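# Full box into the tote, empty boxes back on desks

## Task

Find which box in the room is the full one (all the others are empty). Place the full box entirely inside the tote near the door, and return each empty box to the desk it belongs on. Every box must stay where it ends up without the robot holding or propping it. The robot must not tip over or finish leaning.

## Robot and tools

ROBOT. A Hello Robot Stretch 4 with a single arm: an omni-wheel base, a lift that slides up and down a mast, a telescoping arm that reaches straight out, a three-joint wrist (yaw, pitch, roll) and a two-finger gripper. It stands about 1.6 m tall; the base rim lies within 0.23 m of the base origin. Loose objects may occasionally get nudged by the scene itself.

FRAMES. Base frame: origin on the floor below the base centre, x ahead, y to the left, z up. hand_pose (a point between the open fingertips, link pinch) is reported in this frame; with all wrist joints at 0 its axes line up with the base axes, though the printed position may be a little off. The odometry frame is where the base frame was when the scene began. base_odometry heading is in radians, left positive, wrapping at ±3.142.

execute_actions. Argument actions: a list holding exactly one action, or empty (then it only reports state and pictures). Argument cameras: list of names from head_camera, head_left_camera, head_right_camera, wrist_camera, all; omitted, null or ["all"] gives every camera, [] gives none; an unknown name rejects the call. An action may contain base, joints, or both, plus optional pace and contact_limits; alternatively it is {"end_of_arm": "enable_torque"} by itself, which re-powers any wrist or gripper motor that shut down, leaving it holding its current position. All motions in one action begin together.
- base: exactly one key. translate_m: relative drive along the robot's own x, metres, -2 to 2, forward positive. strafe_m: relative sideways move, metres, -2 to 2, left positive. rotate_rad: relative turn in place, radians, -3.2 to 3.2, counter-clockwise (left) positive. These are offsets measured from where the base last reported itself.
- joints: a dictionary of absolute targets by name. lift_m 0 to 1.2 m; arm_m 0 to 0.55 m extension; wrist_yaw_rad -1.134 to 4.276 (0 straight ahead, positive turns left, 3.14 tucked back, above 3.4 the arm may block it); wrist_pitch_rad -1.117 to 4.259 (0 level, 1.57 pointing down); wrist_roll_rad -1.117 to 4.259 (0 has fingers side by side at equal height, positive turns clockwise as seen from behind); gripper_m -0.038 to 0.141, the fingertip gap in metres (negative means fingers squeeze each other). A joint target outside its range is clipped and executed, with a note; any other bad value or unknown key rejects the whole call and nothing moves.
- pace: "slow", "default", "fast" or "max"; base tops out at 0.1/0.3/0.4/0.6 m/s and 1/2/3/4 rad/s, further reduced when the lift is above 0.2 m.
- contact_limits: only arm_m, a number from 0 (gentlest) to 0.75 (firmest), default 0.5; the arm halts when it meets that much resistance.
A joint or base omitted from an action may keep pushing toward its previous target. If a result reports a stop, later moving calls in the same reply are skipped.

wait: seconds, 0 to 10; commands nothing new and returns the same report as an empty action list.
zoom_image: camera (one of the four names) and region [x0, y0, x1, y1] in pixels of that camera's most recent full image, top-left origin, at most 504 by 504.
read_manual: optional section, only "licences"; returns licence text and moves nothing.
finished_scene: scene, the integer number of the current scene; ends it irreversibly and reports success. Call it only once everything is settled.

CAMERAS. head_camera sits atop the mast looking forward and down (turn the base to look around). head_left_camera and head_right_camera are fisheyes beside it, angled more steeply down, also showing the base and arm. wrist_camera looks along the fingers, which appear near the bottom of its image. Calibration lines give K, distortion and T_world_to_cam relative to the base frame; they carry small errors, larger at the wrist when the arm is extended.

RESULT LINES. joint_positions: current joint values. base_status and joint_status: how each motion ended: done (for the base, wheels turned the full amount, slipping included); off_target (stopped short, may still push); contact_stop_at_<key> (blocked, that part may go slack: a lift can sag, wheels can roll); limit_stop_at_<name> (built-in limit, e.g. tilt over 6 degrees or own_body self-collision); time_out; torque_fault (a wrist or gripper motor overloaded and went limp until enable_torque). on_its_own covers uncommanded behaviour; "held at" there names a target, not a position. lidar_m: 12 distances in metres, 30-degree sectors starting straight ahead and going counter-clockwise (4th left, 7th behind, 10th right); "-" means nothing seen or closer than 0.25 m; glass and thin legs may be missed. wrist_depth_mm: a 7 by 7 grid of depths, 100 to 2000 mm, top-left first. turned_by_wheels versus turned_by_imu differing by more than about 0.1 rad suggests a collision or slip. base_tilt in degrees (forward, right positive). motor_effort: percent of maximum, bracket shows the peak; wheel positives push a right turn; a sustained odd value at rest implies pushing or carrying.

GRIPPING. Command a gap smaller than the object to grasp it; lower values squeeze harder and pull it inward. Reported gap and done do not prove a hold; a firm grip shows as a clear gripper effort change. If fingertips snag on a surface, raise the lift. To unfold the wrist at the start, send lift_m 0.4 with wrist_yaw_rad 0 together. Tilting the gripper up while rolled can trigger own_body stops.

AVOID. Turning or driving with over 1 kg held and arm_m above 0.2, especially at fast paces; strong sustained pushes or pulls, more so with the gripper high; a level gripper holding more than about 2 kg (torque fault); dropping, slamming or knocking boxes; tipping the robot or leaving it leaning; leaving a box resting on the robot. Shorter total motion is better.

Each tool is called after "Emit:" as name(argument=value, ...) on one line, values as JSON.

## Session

Emit:
execute_actions(actions=[])

Scene clock: 0.00 s.
base_odometry: x=+0.000 y=+0.000 heading=+0.000 (m, m, rad; odometry frame)
turned_by_wheels: +0.000 (rad since the last result)
turned_by_imu: +0.000 (rad since the last result)
base_tilt: forward=-0.1 right=+0.2 (deg)
lidar_m: 0.69 0.71 0.89 0.85 0.87 1.08 1.57 1.36 0.89 0.82 0.84 0.76
base_status: not commanded
joint_positions: lift_m=+0.142 arm_m=+0.001 wrist_yaw_rad=+3.229 wrist_pitch_rad=+0.007 wrist_roll_rad=-0.010 gripper_m=+0.057
joint_status: not commanded
motor_effort: lift_m=+19 arm_m=+0 wrist_yaw_rad=+0 wrist_pitch_rad=-7 wrist_roll_rad=+0 gripper_m=-2 wheel_0=-1 wheel_1=+0 wheel_2=+0 (%)
hand_pose: x=-0.1233 y=+0.0618 z=+0.3184 quat_wxyz=(-0.044, -0.003, -0.005, +0.999) (m; base frame)
wrist_depth_mm: - 134 134 - - 1499 1060 / - 107 134 - - 1537 1078 / - 111 136 - - 1537 1078 / 140 138 199 - - 1576 1098 / 205 - 1983 1756 1661 1499 1098 / 213 1118 202 991 878 1025 991 / 211 741 768 - 741 683 707
pictures: head_camera, head_left_camera, head_right_camera, wrist_camera
camera_calibration (this result's frames):
wrist_camera: T_world_to_cam=[[-0.0700035, 0.997035, -0.0319376, -0.0619695], [0.0617218, -0.0276257, -0.997711, 0.372361], [-0.995635, -0.0718145, -0.0596049, 0.130952], [0, 0, 0, 1]] pos_world=[0.10306, 0.0814768, 0.377335]
Images, in order (width x height): head_camera 420x560, head_left_camera 420x672, head_right_camera 420x672, wrist_camera 616x392.

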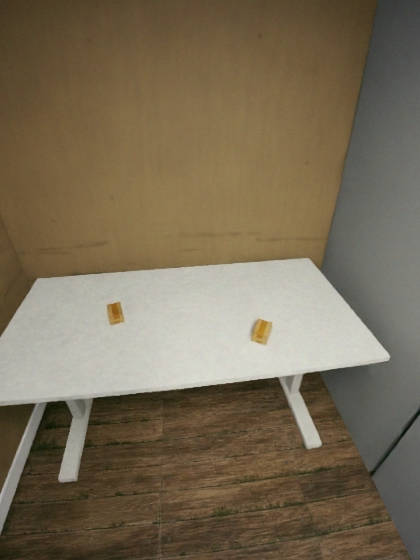

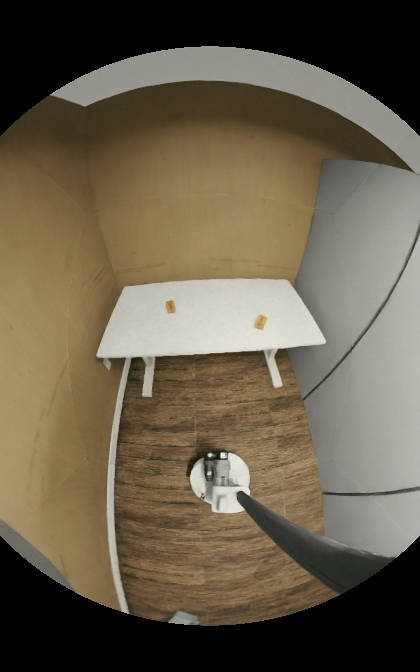

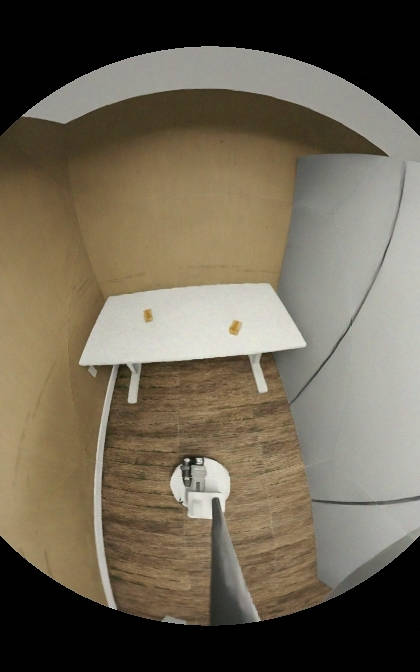

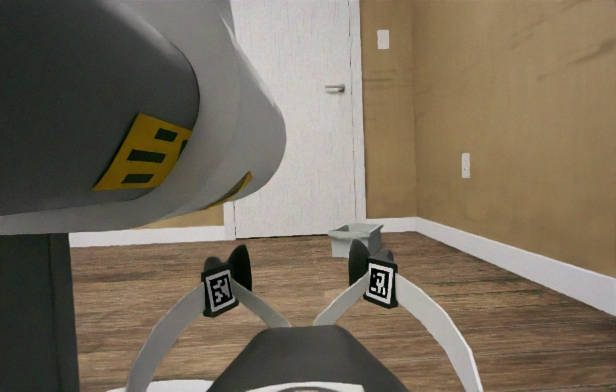

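Emit:
zoom_image(camera="head_camera", region=[225, 300, 305, 360])

Emit:
zoom_image(camera="head_camera", region=[75, 285, 155, 345])

Region (225, 300, 305, 360) of head_camera's 420x560 image, scaled by 6.300, with more detail than that image has; it fills the top 378 rows of this view, and the rest is white.

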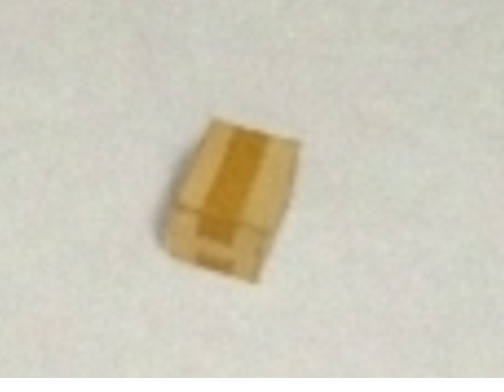

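Region (75, 285, 155, 345) of head_camera's 420x560 image, scaled by 6.300, with more detail than that image has; it fills the top 378 rows of this view, and the rest is white.

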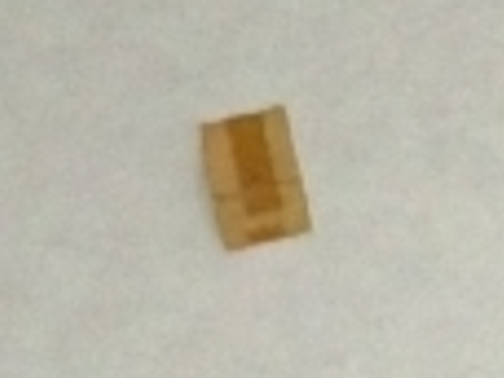

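Emit:
execute_actions(actions=[{"base": {"translate_m": 0.4}, "joints": {"lift_m": 0.92, "gripper_m": 0.105}, "pace": "fast"}], cameras=[])

Emit:
execute_actions(actions=[{"base": {"rotate_rad": -0.2}, "joints": {"wrist_yaw_rad": -0.2, "wrist_pitch_rad": 1.1, "arm_m": 0.3}, "pace": "fast"}], cameras=["head_camera", "wrist_camera"])

Scene clock: 12.47 s.
base_odometry: x=+0.400 y=+0.000 heading=+0.000 (m, m, rad; odometry frame)
turned_by_wheels: +0.000 (rad since the last result)
turned_by_imu: +0.000 (rad since the last result)
base_tilt: forward=-0.2 right=+0.4 (deg)
lidar_m: 0.30 0.28 0.40 0.84 0.90 1.18 1.95 1.28 0.86 0.78 0.50 0.35
base_status: done
joint_positions: lift_m=+0.920 arm_m=+0.001 wrist_yaw_rad=+3.229 wrist_pitch_rad=+0.007 wrist_roll_rad=-0.010 gripper_m=+0.105
joint_status: all done
motor_effort: lift_m=+21(22) arm_m=+0(0) wrist_yaw_rad=+0(1) wrist_pitch_rad=-6(7) wrist_roll_rad=+0(0) gripper_m=-2(2) wheel_0=+1(9) wheel_1=+0(10) wheel_2=+2(12) (%)
hand_pose: x=-0.1233 y=+0.0618 z=+1.0959 quat_wxyz=(-0.044, -0.003, -0.005, +0.999) (m; base frame)
wrist_depth_mm: - 133 134 - - 1537 1078 / - 107 134 - - 1576 1118 / - 111 136 - - 1618 1138 / 140 137 199 - - 1618 1160 / 204 - - - - 1661 1160 / 212 1756 - - - 1576 1182 / 211 - - - - 1618 1182
pictures: none
No camera images: the call's "cameras" was empty. Leave "cameras" out to get every camera's image.

Scene clock: 15.00 s.
base_odometry: x=+0.400 y=+0.000 heading=-0.199 (m, m, rad; odometry frame)
turned_by_wheels: -0.200 (rad since the last result)
turned_by_imu: -0.199 (rad since the last result)
base_tilt: forward=+0.0 right=+0.4 (deg)
lidar_m: 0.30 0.31 0.33 0.56 0.89 1.03 1.72 1.73 0.94 0.79 0.71 0.38
base_status: done
joint_positions: lift_m=+0.920 arm_m=+0.299 wrist_yaw_rad=-0.200 wrist_pitch_rad=+1.101 wrist_roll_rad=-0.011 gripper_m=+0.105
joint_status: all done
motor_effort: lift_m=+21(20) arm_m=+8(9) wrist_yaw_rad=-2(6) wrist_pitch_rad=-3(3) wrist_roll_rad=+0(0) gripper_m=-1(1) wheel_0=+2(7) wheel_1=+1(5) wheel_2=+1(8) (%)
hand_pose: x=+0.5801 y=-0.1116 z=+0.8408 quat_wxyz=(+0.848, +0.048, +0.521, -0.082) (m; base frame)
wrist_depth_mm: 480 477 480 477 484 484 525 / 439 439 442 442 445 445 449 / 407 410 410 413 413 413 415 / 382 382 384 382 384 387 384 / 357 357 357 359 355 362 362 / 336 332 329 290 330 340 342 / 317 314 319 - 320 319 322
pictures: head_camera, wrist_camera
camera_calibration (this result's frames):
wrist_camera: T_world_to_cam=[[-0.233868, -0.972268, 0.00102776, 0.0244524], [-0.888898, 0.213386, -0.405373, 0.925674], [0.393912, -0.0957173, -0.914151, 0.759706], [0, 0, 0, 1]] pos_world=[0.529292, -0.101035, 1.0697]
Images, in order (width x height): head_camera 420x560, wrist_camera 616x392.

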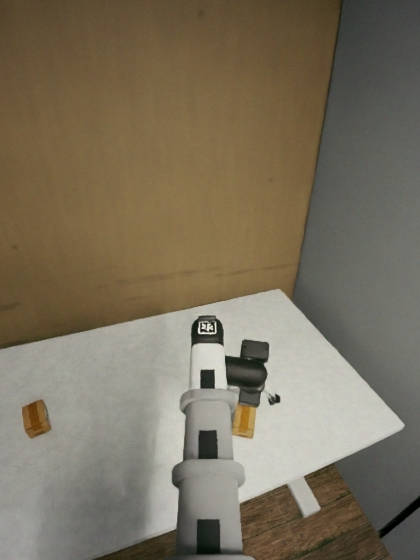

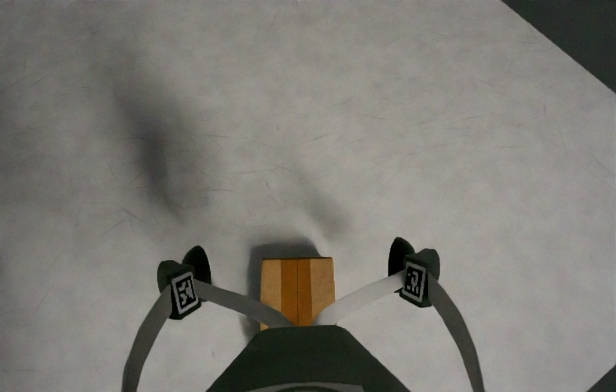

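Emit:
execute_actions(actions=[{"joints": {"lift_m": 0.828, "arm_m": 0.277, "gripper_m": 0.095}}], cameras=["wrist_camera"])

Emit:
execute_actions(actions=[{"joints": {"gripper_m": 0.0}}], cameras=["wrist_camera"])

Emit:
execute_actions(actions=[], cameras=[])

Scene clock: 17.37 s.
base_odometry: x=+0.400 y=+0.000 heading=-0.199 (m, m, rad; odometry frame)
turned_by_wheels: +0.000 (rad since the last result)
turned_by_imu: +0.000 (rad since the last result)
base_tilt: forward=-0.1 right=+0.4 (deg)
lidar_m: 0.31 0.28 0.34 0.55 0.89 1.02 1.73 1.73 0.95 0.79 0.72 0.36
base_status: not commanded
joint_positions: lift_m=+0.828 arm_m=+0.278 wrist_yaw_rad=-0.200 wrist_pitch_rad=+1.101 wrist_roll_rad=-0.011 gripper_m=+0.095
joint_status: all done
motor_effort: lift_m=+15(19) arm_m=-8(6) wrist_yaw_rad=+0(1) wrist_pitch_rad=-3(4) wrist_roll_rad=+0(0) gripper_m=-3(2) wheel_0=+2(2) wheel_1=+1(1) wheel_2=+1(1) (%)
hand_pose: x=+0.5599 y=-0.1116 z=+0.7492 quat_wxyz=(+0.848, +0.048, +0.521, -0.082) (m; base frame)
wrist_depth_mm: 351 353 353 355 355 357 357 / 324 325 327 327 327 330 329 / 303 303 303 304 304 306 304 / 282 282 282 229 285 285 285 / 264 264 258 214 263 266 267 / 248 246 199 202 245 251 251 / 235 232 236 - 236 234 236
pictures: wrist_camera
camera_calibration (this result's frames):
wrist_camera: T_world_to_cam=[[-0.23419, -0.97219, 0.00102666, 0.0199665], [-0.888814, 0.213677, -0.405404, 0.870582], [0.39391, -0.095854, -0.914137, 0.683932], [0, 0, 0, 1]] pos_world=[0.509053, -0.101055, 0.978124]
Images, in order (width x height): wrist_camera 616x392.

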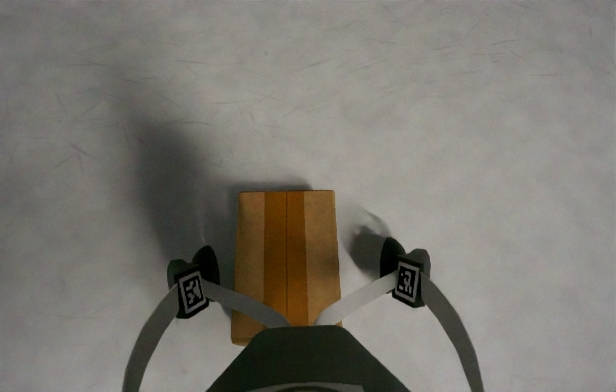

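Scene clock: 19.10 s.
base_odometry: x=+0.400 y=+0.000 heading=-0.199 (m, m, rad; odometry frame)
turned_by_wheels: +0.000 (rad since the last result)
turned_by_imu: +0.000 (rad since the last result)
base_tilt: forward=-0.1 right=+0.5 (deg)
lidar_m: 0.30 0.30 0.33 0.55 0.88 1.03 1.74 1.74 0.94 0.78 0.73 0.39
base_status: not commanded
joint_positions: lift_m=+0.828 arm_m=+0.278 wrist_yaw_rad=-0.200 wrist_pitch_rad=+1.101 wrist_roll_rad=-0.011 gripper_m=+0.000
joint_status: all done
motor_effort: lift_m=+16(16) arm_m=-7(7) wrist_yaw_rad=+0(0) wrist_pitch_rad=-3(3) wrist_roll_rad=+0(0) gripper_m=-21(22) wheel_0=+2(3) wheel_1=+1(1) wheel_2=+1(1) (%)
hand_pose: x=+0.5599 y=-0.1116 z=+0.7492 quat_wxyz=(+0.848, +0.048, +0.521, -0.082) (m; base frame)
wrist_depth_mm: 351 353 353 355 355 357 357 / 325 325 325 327 327 329 330 / 301 303 303 303 304 304 306 / 282 282 282 212 285 285 285 / 264 265 258 198 266 266 267 / 248 246 186 186 187 245 251 / 235 233 235 - 237 237 236
pictures: wrist_camera
camera_calibration (this result's frames):
wrist_camera: T_world_to_cam=[[-0.23419, -0.97219, 0.00102659, 0.0199666], [-0.888813, 0.213677, -0.405404, 0.870582], [0.393911, -0.095854, -0.914137, 0.683932], [0, 0, 0, 1]] pos_world=[0.509053, -0.101055, 0.978124]
Images, in order (width x height): wrist_camera 616x392.

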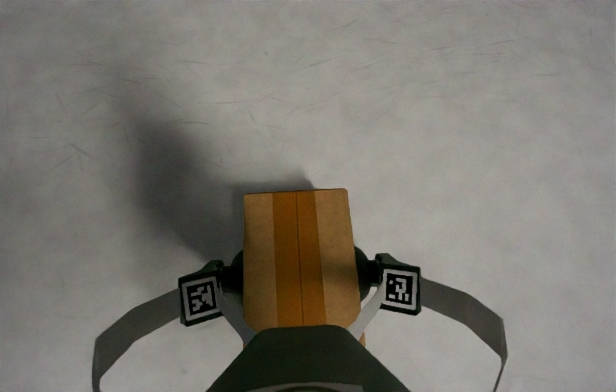

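Scene clock: 19.10 s.
base_odometry: x=+0.400 y=+0.000 heading=-0.199 (m, m, rad; odometry frame)
turned_by_wheels: +0.000 (rad since the last result)
turned_by_imu: +0.000 (rad since the last result)
base_tilt: forward=-0.1 right=+0.5 (deg)
lidar_m: 0.30 0.30 0.33 0.55 0.88 1.03 1.74 1.74 0.94 0.78 0.73 0.39
base_status: not commanded
joint_positions: lift_m=+0.828 arm_m=+0.278 wrist_yaw_rad=-0.200 wrist_pitch_rad=+1.101 wrist_roll_rad=-0.011 gripper_m=+0.000
joint_status: all done
motor_effort: lift_m=+16(16) arm_m=-7(7) wrist_yaw_rad=+0(0) wrist_pitch_rad=-3(3) wrist_roll_rad=+0(0) gripper_m=-21(22) wheel_0=+2(3) wheel_1=+1(1) wheel_2=+1(1) (%)
hand_pose: x=+0.5599 y=-0.1116 z=+0.7492 quat_wxyz=(+0.848, +0.048, +0.521, -0.082) (m; base frame)
wrist_depth_mm: 351 353 353 355 355 357 357 / 325 325 325 327 327 329 330 / 301 303 303 303 304 304 306 / 282 282 282 212 285 285 285 / 264 265 258 198 266 266 267 / 248 246 186 186 187 245 251 / 235 233 235 - 237 237 236
pictures: none
No camera images: the call's "cameras" was empty. Leave "cameras" out to get every camera's image.

Emit:
execute_actions(actions=[{"joints": {"gripper_m": 0.085}}], cameras=[])

Emit:
execute_actions(actions=[{"joints": {"lift_m": 0.9, "gripper_m": 0.105}, "pace": "fast"}], cameras=["wrist_camera"])

Emit:
execute_actions(actions=[{"base": {"rotate_rad": 0.89}, "joints": {"wrist_yaw_rad": -0.3, "arm_m": 0.46}, "pace": "fast"}], cameras=["wrist_camera"])

Scene clock: 21.57 s.
base_odometry: x=+0.400 y=+0.000 heading=-0.199 (m, m, rad; odometry frame)
turned_by_wheels: +0.000 (rad since the last result)
turned_by_imu: +0.000 (rad since the last result)
base_tilt: forward=-0.1 right=+0.4 (deg)
lidar_m: 0.29 0.30 0.35 0.58 0.88 1.01 1.74 1.74 0.95 0.76 0.72 0.37
base_status: not commanded
joint_positions: lift_m=+0.828 arm_m=+0.278 wrist_yaw_rad=-0.200 wrist_pitch_rad=+1.101 wrist_roll_rad=-0.011 gripper_m=+0.085
joint_status: all done
motor_effort: lift_m=+16(16) arm_m=-7(8) wrist_yaw_rad=-1(0) wrist_pitch_rad=-3(3) wrist_roll_rad=+0(0) gripper_m=-1(19) wheel_0=+2(2) wheel_1=+1(1) wheel_2=+1(1) (%)
hand_pose: x=+0.5599 y=-0.1116 z=+0.7492 quat_wxyz=(+0.848, +0.048, +0.521, -0.082) (m; base frame)
wrist_depth_mm: 351 355 353 355 355 357 357 / 324 327 327 327 329 329 330 / 301 303 303 303 306 306 307 / 282 281 282 229 283 286 286 / 264 265 262 214 263 266 266 / 249 249 203 199 244 250 252 / 235 232 236 - 236 234 236
pictures: none
No camera images: the call's "cameras" was empty. Leave "cameras" out to get every camera's image.

Scene clock: 22.60 s.
base_odometry: x=+0.400 y=+0.000 heading=-0.199 (m, m, rad; odometry frame)
turned_by_wheels: +0.000 (rad since the last result)
turned_by_imu: +0.000 (rad since the last result)
base_tilt: forward=+0.0 right=+0.5 (deg)
lidar_m: 0.31 0.28 0.36 0.58 0.87 1.04 1.72 1.73 0.95 0.78 0.72 0.38
base_status: not commanded
joint_positions: lift_m=+0.900 arm_m=+0.278 wrist_yaw_rad=-0.200 wrist_pitch_rad=+1.101 wrist_roll_rad=-0.011 gripper_m=+0.105
joint_status: all done
motor_effort: lift_m=+20(23) arm_m=-8(8) wrist_yaw_rad=+0(1) wrist_pitch_rad=-3(4) wrist_roll_rad=+0(0) gripper_m=-2(1) wheel_0=+2(2) wheel_1=+1(1) wheel_2=+1(1) (%)
hand_pose: x=+0.5599 y=-0.1116 z=+0.8208 quat_wxyz=(+0.848, +0.048, +0.521, -0.082) (m; base frame)
wrist_depth_mm: 452 452 452 452 455 455 488 / 418 415 415 418 418 421 421 / 384 387 389 389 389 389 392 / 359 359 362 362 364 362 366 / 338 336 340 289 336 342 342 / 319 314 309 270 312 319 320 / 298 297 300 - 301 300 307
pictures: wrist_camera
camera_calibration (this result's frames):
wrist_camera: T_world_to_cam=[[-0.23419, -0.97219, 0.00102416, 0.0198953], [-0.888787, 0.213672, -0.405464, 0.89966], [0.39397, -0.095866, -0.91411, 0.74933], [0, 0, 0, 1]] pos_world=[0.509052, -0.101055, 1.04973]
Images, in order (width x height): wrist_camera 616x392.

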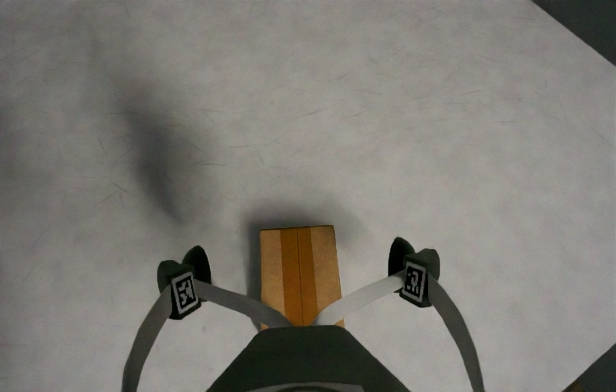

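Scene clock: 24.27 s.
base_odometry: x=+0.400 y=+0.000 heading=+0.691 (m, m, rad; odometry frame)
turned_by_wheels: +0.890 (rad since the last result)
turned_by_imu: +0.885 (rad since the last result)
base_tilt: forward=-0.1 right=+0.5 (deg)
lidar_m: 0.33 0.44 0.88 0.95 1.34 1.99 1.07 0.81 0.78 0.43 0.31 0.30
base_status: done
joint_positions: lift_m=+0.900 arm_m=+0.459 wrist_yaw_rad=-0.300 wrist_pitch_rad=+1.101 wrist_roll_rad=-0.011 gripper_m=+0.105
joint_status: all done
motor_effort: lift_m=+20(20) arm_m=+8(6) wrist_yaw_rad=-1(6) wrist_pitch_rad=-3(4) wrist_roll_rad=+0(0) gripper_m=-2(1) wheel_0=+0(9) wheel_1=+1(7) wheel_2=+0(8) (%)
hand_pose: x=+0.7285 y=-0.1221 z=+0.8209 quat_wxyz=(+0.843, +0.074, +0.518, -0.125) (m; base frame)
wrist_depth_mm: 449 452 452 452 452 455 455 / 415 415 418 418 418 421 421 / 384 384 387 389 387 389 392 / 359 362 362 364 364 364 364 / 338 338 291 330 336 340 342 / 317 314 276 273 310 320 322 / 298 296 301 - 301 300 303
pictures: wrist_camera
camera_calibration (this result's frames):
wrist_camera: T_world_to_cam=[[-0.329786, -0.944055, 0.00101816, 0.122285], [-0.863023, 0.301041, -0.405667, 1.04384], [0.382666, -0.134662, -0.91402, 0.685383], [0, 0, 0, 1]] pos_world=[0.678913, -0.106501, 1.04978]
Images, in order (width x height): wrist_camera 616x392.

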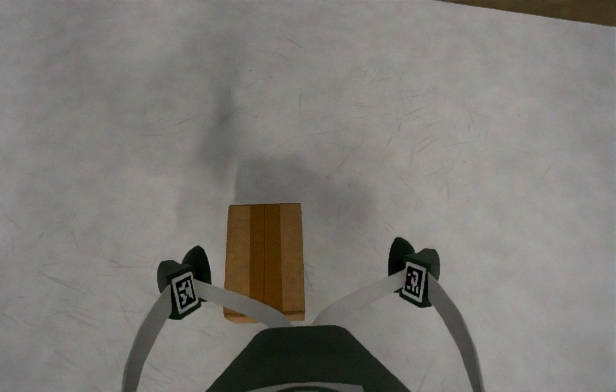

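Emit:
execute_actions(actions=[{"base": {"rotate_rad": 0.026}, "joints": {"lift_m": 0.828, "arm_m": 0.483, "gripper_m": 0.095}}], cameras=["wrist_camera"])

Emit:
execute_actions(actions=[{"joints": {"gripper_m": 0.0}}], cameras=["wrist_camera"])

Scene clock: 26.53 s.
base_odometry: x=+0.400 y=+0.000 heading=+0.717 (m, m, rad; odometry frame)
turned_by_wheels: +0.026 (rad since the last result)
turned_by_imu: +0.025 (rad since the last result)
base_tilt: forward=-0.1 right=+0.4 (deg)
lidar_m: 0.35 0.46 0.88 0.95 1.40 2.58 1.04 0.79 0.78 0.39 0.30 0.30
base_status: done
joint_positions: lift_m=+0.828 arm_m=+0.482 wrist_yaw_rad=-0.300 wrist_pitch_rad=+1.101 wrist_roll_rad=-0.011 gripper_m=+0.095
joint_status: all done
motor_effort: lift_m=+16(18) arm_m=+8(7) wrist_yaw_rad=+0(1) wrist_pitch_rad=-3(3) wrist_roll_rad=+0(0) gripper_m=-2(0) wheel_0=+0(4) wheel_1=-1(5) wheel_2=+0(8) (%)
hand_pose: x=+0.7514 y=-0.1221 z=+0.7492 quat_wxyz=(+0.843, +0.074, +0.518, -0.125) (m; base frame)
wrist_depth_mm: 351 351 353 355 355 355 357 / 324 324 325 327 327 329 329 / 300 301 303 303 304 304 306 / 279 281 282 229 283 285 285 / 264 264 262 214 263 266 267 / 248 246 199 199 244 250 251 / 234 232 235 - 236 234 237
pictures: wrist_camera
camera_calibration (this result's frames):
wrist_camera: T_world_to_cam=[[-0.330067, -0.943957, 0.0010259, 0.130106], [-0.863015, 0.301324, -0.405473, 1.0344], [0.38244, -0.134719, -0.914107, 0.61135], [0, 0, 0, 1]] pos_world=[0.701839, -0.106514, 0.978125]
Images, in order (width x height): wrist_camera 616x392.

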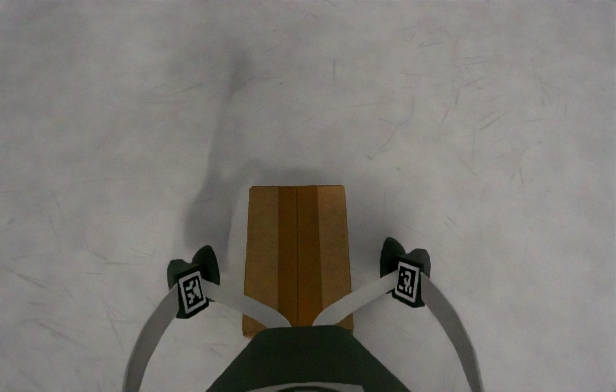

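Scene clock: 28.27 s.
base_odometry: x=+0.400 y=+0.000 heading=+0.717 (m, m, rad; odometry frame)
turned_by_wheels: +0.000 (rad since the last result)
turned_by_imu: +0.000 (rad since the last result)
base_tilt: forward=-0.1 right=+0.4 (deg)
lidar_m: 0.32 0.48 0.89 0.96 1.39 2.58 1.03 0.80 0.79 0.41 0.29 0.29
base_status: not commanded
joint_positions: lift_m=+0.828 arm_m=+0.482 wrist_yaw_rad=-0.300 wrist_pitch_rad=+1.101 wrist_roll_rad=-0.011 gripper_m=+0.000
joint_status: all done
motor_effort: lift_m=+15(16) arm_m=+8(8) wrist_yaw_rad=+0(0) wrist_pitch_rad=-3(4) wrist_roll_rad=+0(0) gripper_m=-20(20) wheel_0=+0(0) wheel_1=-1(1) wheel_2=+0(0) (%)
hand_pose: x=+0.7514 y=-0.1221 z=+0.7492 quat_wxyz=(+0.843, +0.074, +0.518, -0.125) (m; base frame)
wrist_depth_mm: 351 353 353 353 355 355 357 / 324 325 325 327 325 329 330 / 301 303 301 303 304 304 306 / 281 282 282 211 283 285 285 / 264 264 262 198 265 266 266 / 248 245 185 186 189 244 251 / 235 232 236 - 236 236 236
pictures: wrist_camera
camera_calibration (this result's frames):
wrist_camera: T_world_to_cam=[[-0.330067, -0.943957, 0.00102597, 0.130106], [-0.863015, 0.301324, -0.405473, 1.0344], [0.38244, -0.134719, -0.914107, 0.611349], [0, 0, 0, 1]] pos_world=[0.701839, -0.106514, 0.978125]
Images, in order (width x height): wrist_camera 616x392.

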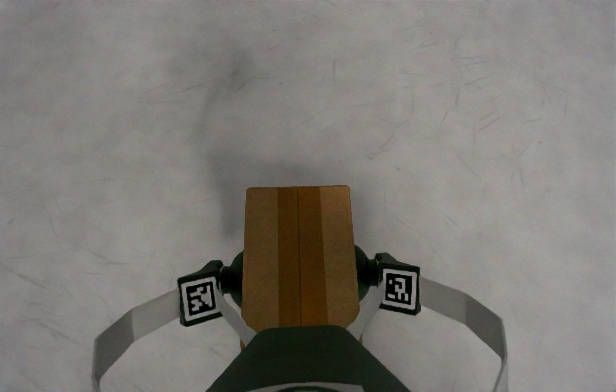

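Emit:
execute_actions(actions=[{"joints": {"gripper_m": 0.085}}], cameras=[])

Emit:
execute_actions(actions=[{"joints": {"lift_m": 0.92, "gripper_m": 0.105}, "pace": "fast"}], cameras=["wrist_camera"])

Emit:
execute_actions(actions=[{"base": {"rotate_rad": 2.75}, "joints": {"arm_m": 0.0, "wrist_yaw_rad": 0.0, "wrist_pitch_rad": 1.4}, "pace": "fast"}], cameras=["head_camera", "head_left_camera"])

Scene clock: 32.00 s.
base_odometry: x=+0.400 y=+0.000 heading=+0.717 (m, m, rad; odometry frame)
turned_by_wheels: +0.000 (rad since the last result)
turned_by_imu: +0.000 (rad since the last result)
base_tilt: forward=-0.1 right=+0.4 (deg)
lidar_m: 0.33 0.46 0.87 0.94 1.38 2.57 1.03 0.77 0.80 0.41 0.30 0.29
base_status: not commanded
joint_positions: lift_m=+0.828 arm_m=+0.482 wrist_yaw_rad=-0.300 wrist_pitch_rad=+1.101 wrist_roll_rad=-0.011 gripper_m=+0.085
joint_status: all done
motor_effort: lift_m=+16(16) arm_m=+8(8) wrist_yaw_rad=+0(1) wrist_pitch_rad=-3(3) wrist_roll_rad=+0(1) gripper_m=-2(21) wheel_0=-1(1) wheel_1=-1(1) wheel_2=+0(0) (%)
hand_pose: x=+0.7514 y=-0.1221 z=+0.7492 quat_wxyz=(+0.843, +0.074, +0.518, -0.125) (m; base frame)
wrist_depth_mm: 351 351 353 355 355 355 357 / 324 325 325 327 329 329 330 / 301 301 303 303 304 304 304 / 281 282 282 229 283 285 285 / 264 265 262 214 263 266 266 / 248 248 202 198 245 251 251 / 234 232 235 - 236 234 236
pictures: none
No camera images: the call's "cameras" was empty. Leave "cameras" out to get every camera's image.

Scene clock: 33.13 s.
base_odometry: x=+0.400 y=+0.000 heading=+0.717 (m, m, rad; odometry frame)
turned_by_wheels: +0.000 (rad since the last result)
turned_by_imu: +0.000 (rad since the last result)
base_tilt: forward=-0.2 right=+0.6 (deg)
lidar_m: 0.34 0.47 0.88 0.97 1.39 2.57 1.05 0.80 0.79 0.41 0.33 0.30
base_status: not commanded
joint_positions: lift_m=+0.920 arm_m=+0.482 wrist_yaw_rad=-0.300 wrist_pitch_rad=+1.101 wrist_roll_rad=-0.011 gripper_m=+0.105
joint_status: all done
motor_effort: lift_m=+20(19) arm_m=+8(8) wrist_yaw_rad=+0(1) wrist_pitch_rad=-3(3) wrist_roll_rad=+0(0) gripper_m=-2(1) wheel_0=+0(0) wheel_1=-1(1) wheel_2=+0(0) (%)
hand_pose: x=+0.7514 y=-0.1221 z=+0.8408 quat_wxyz=(+0.843, +0.074, +0.518, -0.125) (m; base frame)
wrist_depth_mm: 477 477 477 480 484 504 500 / 439 439 442 442 445 445 445 / 407 410 410 413 413 413 413 / 382 382 382 382 384 384 387 / 355 357 357 307 355 362 359 / 336 330 329 289 330 340 338 / 317 314 319 - 320 319 320
pictures: wrist_camera
camera_calibration (this result's frames):
wrist_camera: T_world_to_cam=[[-0.330067, -0.943957, 0.0010257, 0.130014], [-0.863013, 0.301323, -0.405479, 1.07155], [0.382446, -0.134721, -0.914104, 0.695077], [0, 0, 0, 1]] pos_world=[0.701842, -0.106514, 1.06973]
Images, in order (width x height): wrist_camera 616x392.

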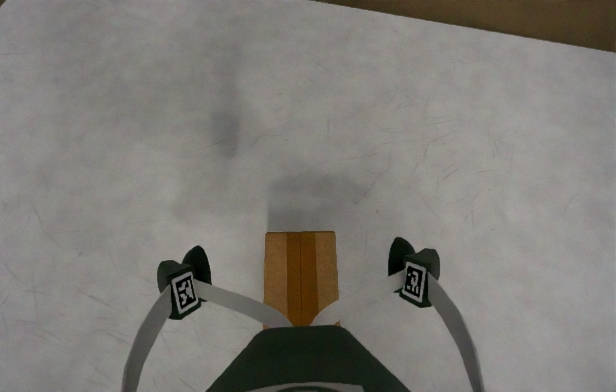

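Scene clock: 35.90 s.
base_odometry: x=+0.400 y=+0.000 heading=-2.817 (m, m, rad; odometry frame)
turned_by_wheels: +2.750 (rad since the last result)
turned_by_imu: +2.736 (rad since the last result)
base_tilt: forward=-0.1 right=+0.4 (deg)
lidar_m: 1.76 0.95 0.78 0.71 0.38 0.30 0.29 0.42 0.59 0.88 1.01 1.67
base_status: done
joint_positions: lift_m=+0.920 arm_m=+0.002 wrist_yaw_rad=+0.000 wrist_pitch_rad=+1.400 wrist_roll_rad=-0.010 gripper_m=+0.105
joint_status: all done
motor_effort: lift_m=+19(20) arm_m=-8(11) wrist_yaw_rad=+0(7) wrist_pitch_rad=-1(2) wrist_roll_rad=+0(0) gripper_m=-1(2) wheel_0=-1(8) wheel_1=+0(3) wheel_2=+0(7) (%)
hand_pose: x=+0.2220 y=-0.0874 z=+0.8138 quat_wxyz=(+0.765, -0.004, +0.644, +0.003) (m; base frame)
wrist_depth_mm: 1098 1098 1098 1118 1118 1118 1160 / 1078 1098 1098 1098 1098 1118 1118 / 1060 1078 1078 1078 1098 1078 1098 / 1042 1042 1042 1060 1060 1078 1060 / 1025 1025 1025 1025 1042 1042 1060 / 1008 1008 809 809 1025 1042 1060 / 976 991 788 - 1008 1025 1025
pictures: head_camera, head_left_camera
Images, in order (width x height): head_camera 420x560, head_left_camera 420x672.

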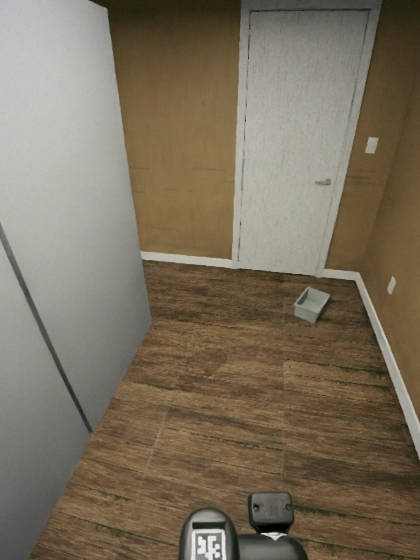

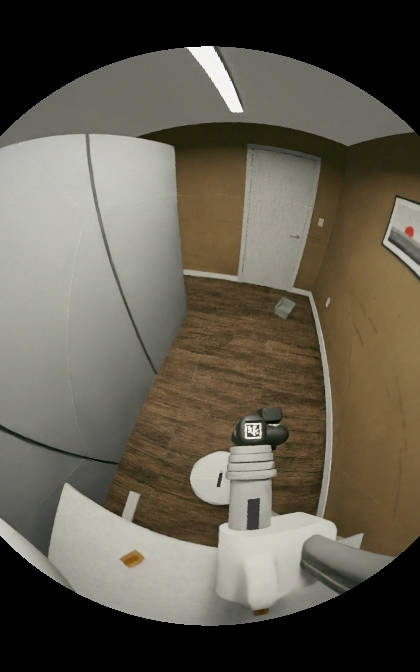

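Emit:
execute_actions(actions=[{"base": {"translate_m": 2.0}, "joints": {"lift_m": 0.46}, "pace": "max"}], cameras=[])

Emit:
execute_actions(actions=[{"base": {"rotate_rad": 1.25}, "pace": "fast"}], cameras=["head_camera", "head_left_camera"])

Scene clock: 43.23 s.
base_odometry: x=-1.495 y=-0.639 heading=-2.817 (m, m, rad; odometry frame)
turned_by_wheels: +0.000 (rad since the last result)
turned_by_imu: -0.002 (rad since the last result)
base_tilt: forward=-0.1 right=+0.5 (deg)
lidar_m: 0.66 0.75 1.26 0.58 0.45 0.71 3.01 1.59 1.32 0.68 0.78 0.63
base_status: done
joint_positions: lift_m=+0.460 arm_m=+0.002 wrist_yaw_rad=+0.000 wrist_pitch_rad=+1.400 wrist_roll_rad=-0.010 gripper_m=+0.105
joint_status: all done
motor_effort: lift_m=+17(18) arm_m=-8(8) wrist_yaw_rad=-1(0) wrist_pitch_rad=-1(2) wrist_roll_rad=+0(0) gripper_m=-1(2) wheel_0=+0(8) wheel_1=+0(9) wheel_2=+1(12) (%)
hand_pose: x=+0.2219 y=-0.0874 z=+0.3540 quat_wxyz=(+0.765, -0.004, +0.644, +0.003) (m; base frame)
wrist_depth_mm: 621 627 627 627 634 634 621 / 609 615 615 621 621 621 621 / 597 603 603 603 609 609 615 / 585 585 591 591 597 603 603 / 574 580 580 580 585 591 597 / 564 559 362 366 574 580 580 / 554 355 357 - 564 569 569
pictures: none
No camera images: the call's "cameras" was empty. Leave "cameras" out to get every camera's image.

Scene clock: 44.80 s.
base_odometry: x=-1.495 y=-0.639 heading=-1.567 (m, m, rad; odometry frame)
turned_by_wheels: +1.250 (rad since the last result)
turned_by_imu: +1.244 (rad since the last result)
base_tilt: forward=-0.1 right=+0.6 (deg)
lidar_m: 1.77 0.46 0.48 1.06 2.16 1.42 0.70 0.75 0.70 0.65 0.68 0.85
base_status: done
joint_positions: lift_m=+0.460 arm_m=+0.002 wrist_yaw_rad=+0.000 wrist_pitch_rad=+1.400 wrist_roll_rad=-0.010 gripper_m=+0.105
joint_status: not commanded
motor_effort: lift_m=+17(17) arm_m=-7(7) wrist_yaw_rad=+0(0) wrist_pitch_rad=-1(1) wrist_roll_rad=+0(0) gripper_m=-1(1) wheel_0=+0(9) wheel_1=+1(6) wheel_2=+0(10) (%)
hand_pose: x=+0.2219 y=-0.0874 z=+0.3540 quat_wxyz=(+0.765, -0.004, +0.644, +0.003) (m; base frame)
wrist_depth_mm: 621 621 621 627 634 634 640 / 609 609 615 615 627 621 627 / 597 603 603 609 615 609 621 / 585 585 591 597 597 603 603 / 574 580 585 585 585 591 591 / 564 559 362 366 569 574 580 / 549 355 355 - 564 569 574
pictures: head_camera, head_left_camera
Images, in order (width x height): head_camera 420x560, head_left_camera 420x672.

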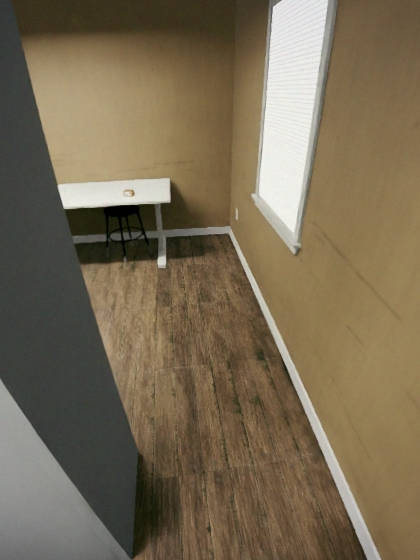

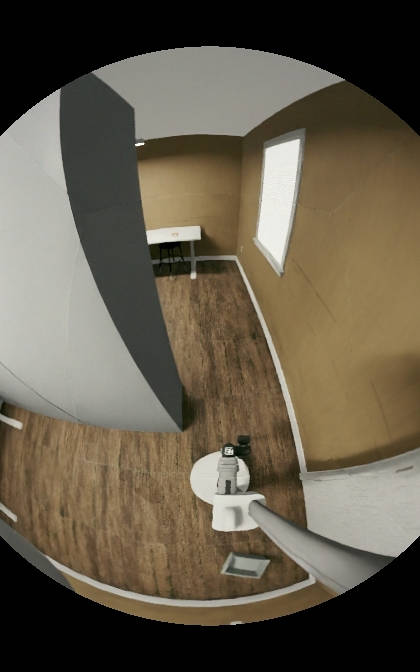

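Emit:
execute_actions(actions=[{"base": {"rotate_rad": -0.12}, "pace": "fast"}], cameras=[])

Emit:
execute_actions(actions=[{"base": {"translate_m": 1.05}, "pace": "max"}], cameras=[])

Emit:
execute_actions(actions=[{"base": {"rotate_rad": 0.85}, "pace": "fast"}], cameras=["head_camera", "head_left_camera"])

Scene clock: 46.37 s.
base_odometry: x=-1.495 y=-0.639 heading=-1.687 (m, m, rad; odometry frame)
turned_by_wheels: -0.120 (rad since the last result)
turned_by_imu: -0.120 (rad since the last result)
base_tilt: forward=+0.0 right=+0.5 (deg)
lidar_m: 1.43 0.50 0.46 0.82 2.24 1.52 0.74 0.69 0.76 0.63 0.64 0.78
base_status: done
joint_positions: lift_m=+0.460 arm_m=+0.002 wrist_yaw_rad=+0.000 wrist_pitch_rad=+1.400 wrist_roll_rad=-0.010 gripper_m=+0.105
joint_status: not commanded
motor_effort: lift_m=+17(17) arm_m=-8(8) wrist_yaw_rad=+0(1) wrist_pitch_rad=-1(1) wrist_roll_rad=+0(0) gripper_m=-1(2) wheel_0=-1(8) wheel_1=-3(5) wheel_2=+0(8) (%)
hand_pose: x=+0.2219 y=-0.0874 z=+0.3540 quat_wxyz=(+0.765, -0.004, +0.644, +0.003) (m; base frame)
wrist_depth_mm: 621 621 627 634 627 640 634 / 609 609 615 621 615 627 627 / 597 597 603 603 609 615 615 / 585 591 591 597 597 603 609 / 574 580 580 585 585 591 591 / 564 564 362 366 574 580 580 / 554 357 357 - 569 569 574
pictures: none
No camera images: the call's "cameras" was empty. Leave "cameras" out to get every camera's image.

Scene clock: 49.87 s.
base_odometry: x=-1.617 y=-1.682 heading=-1.687 (m, m, rad; odometry frame)
turned_by_wheels: +0.000 (rad since the last result)
turned_by_imu: +0.000 (rad since the last result)
base_tilt: forward=+0.0 right=+0.4 (deg)
lidar_m: 0.83 1.64 1.93 2.52 0.51 0.59 1.70 0.86 0.49 0.40 0.40 0.49
base_status: done
joint_positions: lift_m=+0.460 arm_m=+0.002 wrist_yaw_rad=+0.000 wrist_pitch_rad=+1.400 wrist_roll_rad=-0.010 gripper_m=+0.105
joint_status: not commanded
motor_effort: lift_m=+17(17) arm_m=-7(7) wrist_yaw_rad=+0(1) wrist_pitch_rad=-1(2) wrist_roll_rad=+0(1) gripper_m=-2(0) wheel_0=+1(9) wheel_1=+0(7) wheel_2=+1(13) (%)
hand_pose: x=+0.2219 y=-0.0874 z=+0.3540 quat_wxyz=(+0.765, -0.004, +0.644, +0.003) (m; base frame)
wrist_depth_mm: 621 621 627 634 627 473 362 / 609 609 609 621 621 504 382 / 597 597 603 609 609 521 404 / 585 585 591 597 603 564 427 / 574 580 585 585 585 585 445 / 564 564 362 366 569 574 473 / 554 355 355 - 569 569 488
pictures: none
No camera images: the call's "cameras" was empty. Leave "cameras" out to get every camera's image.

Scene clock: 51.20 s.
base_odometry: x=-1.617 y=-1.682 heading=-0.837 (m, m, rad; odometry frame)
turned_by_wheels: +0.850 (rad since the last result)
turned_by_imu: +0.846 (rad since the last result)
base_tilt: forward=-0.1 right=+0.4 (deg)
lidar_m: 1.74 2.57 0.51 0.51 2.37 1.18 0.56 0.44 0.42 0.43 0.60 1.64
base_status: done
joint_positions: lift_m=+0.460 arm_m=+0.002 wrist_yaw_rad=+0.000 wrist_pitch_rad=+1.400 wrist_roll_rad=-0.010 gripper_m=+0.105
joint_status: not commanded
motor_effort: lift_m=+17(18) arm_m=-8(8) wrist_yaw_rad=+0(0) wrist_pitch_rad=-1(1) wrist_roll_rad=+0(1) gripper_m=-1(2) wheel_0=+0(9) wheel_1=+0(12) wheel_2=+1(9) (%)
hand_pose: x=+0.2219 y=-0.0874 z=+0.3540 quat_wxyz=(+0.765, -0.004, +0.644, +0.003) (m; base frame)
wrist_depth_mm: 621 621 627 627 627 634 640 / 609 615 615 621 621 621 634 / 597 603 603 609 609 609 615 / 585 591 591 591 591 603 603 / 574 580 580 585 585 591 591 / 564 564 362 366 574 580 580 / 554 355 357 - 569 564 569
pictures: head_camera, head_left_camera
Images, in order (width x height): head_camera 420x560, head_left_camera 420x672.

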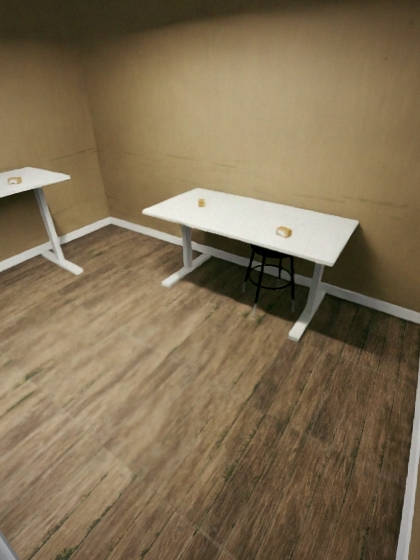

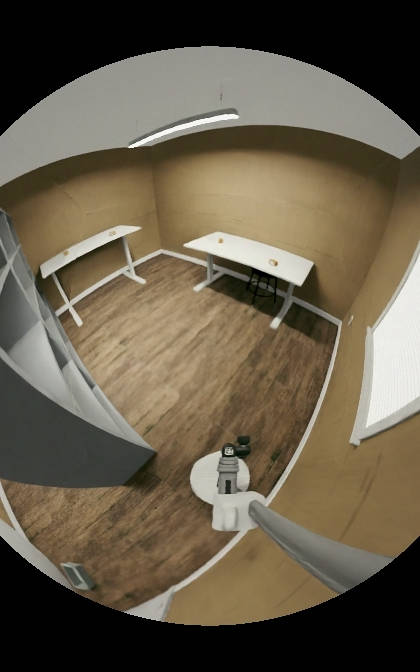

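Emit:
zoom_image(camera="head_camera", region=[135, 180, 375, 350])

Region (135, 180, 375, 350) of head_camera's 420x560 image, scaled by 2.100, with more detail than that image has; it fills the top 357 rows of this view, and the rest is white.

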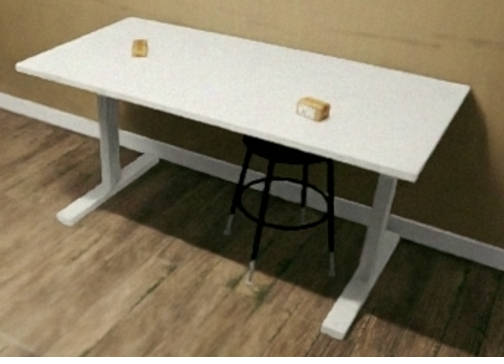

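Emit:
execute_actions(actions=[{"base": {"rotate_rad": 0.124}, "pace": "fast"}], cameras=[])

Emit:
execute_actions(actions=[{"base": {"translate_m": 1.7}, "joints": {"lift_m": 0.92, "wrist_pitch_rad": 1.1}, "pace": "max"}], cameras=[])

Emit:
execute_actions(actions=[{"base": {"rotate_rad": -0.9}, "pace": "fast"}], cameras=["head_camera", "head_left_camera", "wrist_camera"])

Scene clock: 54.43 s.
base_odometry: x=-1.617 y=-1.682 heading=-0.713 (m, m, rad; odometry frame)
turned_by_wheels: +0.124 (rad since the last result)
turned_by_imu: +0.123 (rad since the last result)
base_tilt: forward=+0.0 right=+0.4 (deg)
lidar_m: 1.83 2.52 0.51 0.57 1.73 0.96 0.50 0.41 0.43 0.47 0.72 1.65
base_status: done
joint_positions: lift_m=+0.460 arm_m=+0.002 wrist_yaw_rad=+0.000 wrist_pitch_rad=+1.400 wrist_roll_rad=-0.010 gripper_m=+0.105
joint_status: not commanded
motor_effort: lift_m=+17(17) arm_m=-7(7) wrist_yaw_rad=-1(1) wrist_pitch_rad=-1(1) wrist_roll_rad=+0(0) gripper_m=-1(2) wheel_0=-1(7) wheel_1=+0(6) wheel_2=-1(9) (%)
hand_pose: x=+0.2219 y=-0.0874 z=+0.3540 quat_wxyz=(+0.765, -0.004, +0.644, +0.003) (m; base frame)
wrist_depth_mm: 621 621 621 627 634 640 640 / 609 609 615 621 615 627 627 / 597 597 597 603 609 615 615 / 585 585 591 597 603 603 603 / 574 580 580 580 585 591 591 / 564 564 359 366 569 580 580 / 554 353 357 - 564 569 569
pictures: none
No camera images: the call's "cameras" was empty. Leave "cameras" out to get every camera's image.

Scene clock: 59.17 s.
base_odometry: x=-0.330 y=-2.793 heading=-0.713 (m, m, rad; odometry frame)
turned_by_wheels: +0.000 (rad since the last result)
turned_by_imu: +0.000 (rad since the last result)
base_tilt: forward=+0.0 right=+0.5 (deg)
lidar_m: 0.41 0.72 1.35 1.53 1.39 1.39 1.87 1.54 0.88 0.45 0.37 0.37
base_status: done
joint_positions: lift_m=+0.920 arm_m=+0.002 wrist_yaw_rad=+0.000 wrist_pitch_rad=+1.101 wrist_roll_rad=-0.010 gripper_m=+0.105
joint_status: all done
motor_effort: lift_m=+20(25) arm_m=-8(8) wrist_yaw_rad=+0(1) wrist_pitch_rad=-3(1) wrist_roll_rad=+0(1) gripper_m=-1(1) wheel_0=+1(8) wheel_1=+1(8) wheel_2=+2(16) (%)
hand_pose: x=+0.3036 y=-0.0874 z=+0.8409 quat_wxyz=(+0.852, -0.004, +0.523, +0.003) (m; base frame)
wrist_depth_mm: 1430 484 480 484 484 484 488 / 1366 1308 445 445 445 449 449 / 1255 1255 1229 415 413 415 418 / 1182 1160 1182 1138 387 387 387 / 1098 1098 1098 1098 370 364 362 / 1042 1025 1008 1008 1025 345 342 / 976 960 976 - 976 976 329
pictures: none
No camera images: the call's "cameras" was empty. Leave "cameras" out to get every camera's image.

Scene clock: 60.87 s.
base_odometry: x=-0.330 y=-2.793 heading=-1.612 (m, m, rad; odometry frame)
turned_by_wheels: -0.900 (rad since the last result)
turned_by_imu: -0.895 (rad since the last result)
base_tilt: forward=-0.1 right=+0.4 (deg)
lidar_m: 0.36 0.36 0.47 1.36 1.37 1.54 1.40 1.43 1.70 1.52 0.65 0.40
base_status: done
joint_positions: lift_m=+0.920 arm_m=+0.002 wrist_yaw_rad=+0.000 wrist_pitch_rad=+1.101 wrist_roll_rad=-0.010 gripper_m=+0.105
joint_status: not commanded
motor_effort: lift_m=+19(19) arm_m=-7(8) wrist_yaw_rad=+0(1) wrist_pitch_rad=-3(4) wrist_roll_rad=-1(0) gripper_m=-2(1) wheel_0=+2(7) wheel_1=+1(9) wheel_2=+2(7) (%)
hand_pose: x=+0.3036 y=-0.0874 z=+0.8409 quat_wxyz=(+0.852, -0.004, +0.523, +0.003) (m; base frame)
wrist_depth_mm: 480 480 484 480 484 473 469 / 442 442 445 445 445 449 449 / 410 413 413 413 415 418 427 / 384 384 387 394 1138 1160 1182 / 368 1078 1098 1098 1078 1098 1098 / 1025 1008 1008 1008 1008 1042 1042 / 976 960 976 - 976 976 976
pictures: head_camera, head_left_camera, wrist_camera
camera_calibration (this result's frames):
wrist_camera: T_world_to_cam=[[-0.0364567, -0.999335, 0.0009777, -0.0789917], [-0.913502, 0.0329287, -0.405499, 0.666541], [0.405197, -0.0156763, -0.914095, 0.874603], [0, 0, 0, 1]] pos_world=[0.25162, -0.0871769, 1.06983]
Images, in order (width x height): head_camera 420x560, head_left_camera 420x672, wrist_camera 616x392.

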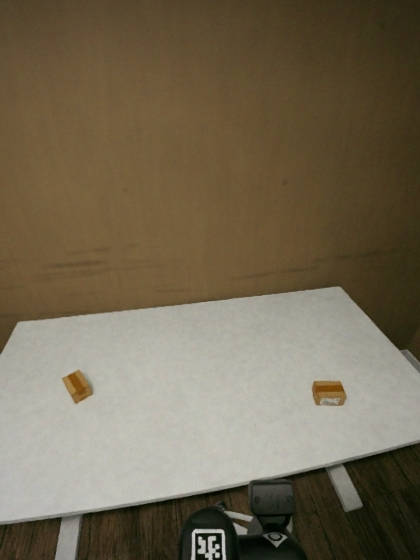

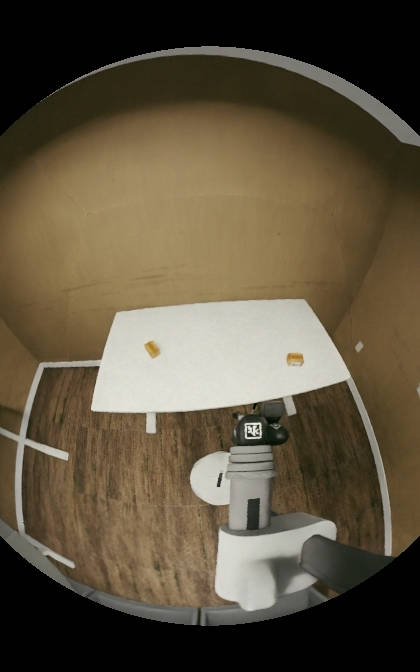

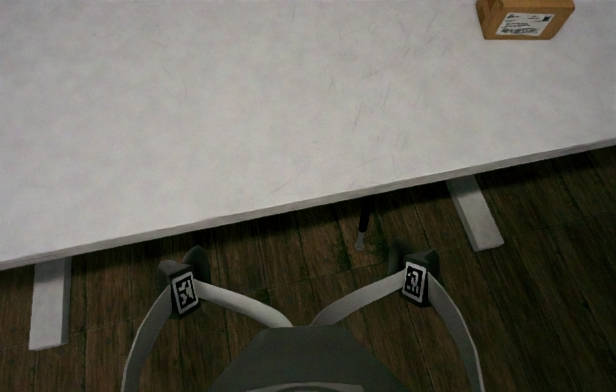

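Emit:
zoom_image(camera="head_camera", region=[290, 362, 370, 422])

Emit:
zoom_image(camera="head_camera", region=[40, 356, 120, 416])

Region (290, 362, 370, 422) of head_camera's 420x560 image, scaled by 6.300, with more detail than that image has; it fills the top 378 rows of this view, and the rest is white.

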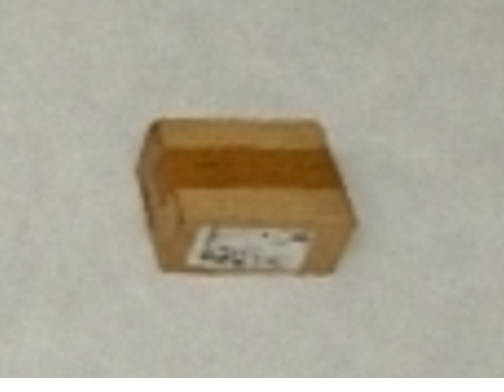

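Region (40, 356, 120, 416) of head_camera's 420x560 image, scaled by 6.300, with more detail than that image has; it fills the top 378 rows of this view, and the rest is white.

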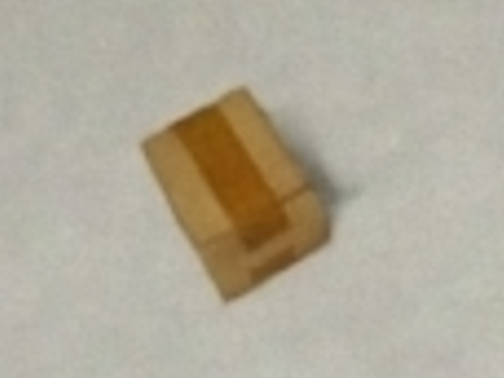

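Emit:
execute_actions(actions=[{"base": {"rotate_rad": -0.52}, "joints": {"wrist_yaw_rad": 0.46, "arm_m": 0.41, "gripper_m": 0.13, "lift_m": 0.9}, "pace": "fast"}], cameras=["wrist_camera"])

Scene clock: 64.93 s.
base_odometry: x=-0.330 y=-2.793 heading=-2.132 (m, m, rad; odometry frame)
turned_by_wheels: -0.520 (rad since the last result)
turned_by_imu: -0.517 (rad since the last result)
base_tilt: forward=+0.0 right=+0.5 (deg)
lidar_m: 0.40 0.36 0.37 0.47 1.36 1.38 1.56 1.40 1.41 1.66 1.50 0.67
base_status: done
joint_positions: lift_m=+0.900 arm_m=+0.409 wrist_yaw_rad=+0.460 wrist_pitch_rad=+1.101 wrist_roll_rad=-0.011 gripper_m=+0.130
joint_status: all done
motor_effort: lift_m=+17(19) arm_m=+8(10) wrist_yaw_rad=-1(6) wrist_pitch_rad=-3(4) wrist_roll_rad=+0(0) gripper_m=-2(0) wheel_0=+2(8) wheel_1=+1(6) wheel_2=+2(9) (%)
hand_pose: x=+0.7354 y=-0.0203 z=+0.8211 quat_wxyz=(+0.829, -0.124, +0.508, +0.197) (m; base frame)
wrist_depth_mm: 449 452 452 452 455 455 1042 / 415 418 418 415 418 418 421 / 387 387 387 387 389 389 389 / 359 362 362 362 362 362 362 / 336 338 334 287 336 340 340 / 317 310 309 272 312 315 319 / 300 300 301 - 300 301 301
pictures: wrist_camera
camera_calibration (this result's frames):
wrist_camera: T_world_to_cam=[[0.411135, -0.911574, 0.00101497, -0.323573], [-0.833044, -0.376169, -0.40563, 0.983377], [0.370143, 0.165923, -0.914037, 0.71206], [0, 0, 0, 1]] pos_world=[0.688664, -0.0431931, 1.05006]
Images, in order (width x height): wrist_camera 616x392.

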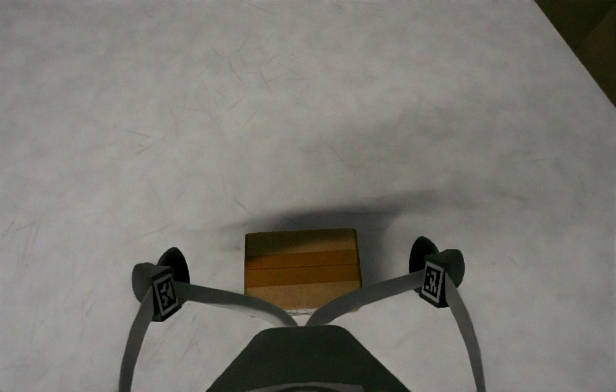

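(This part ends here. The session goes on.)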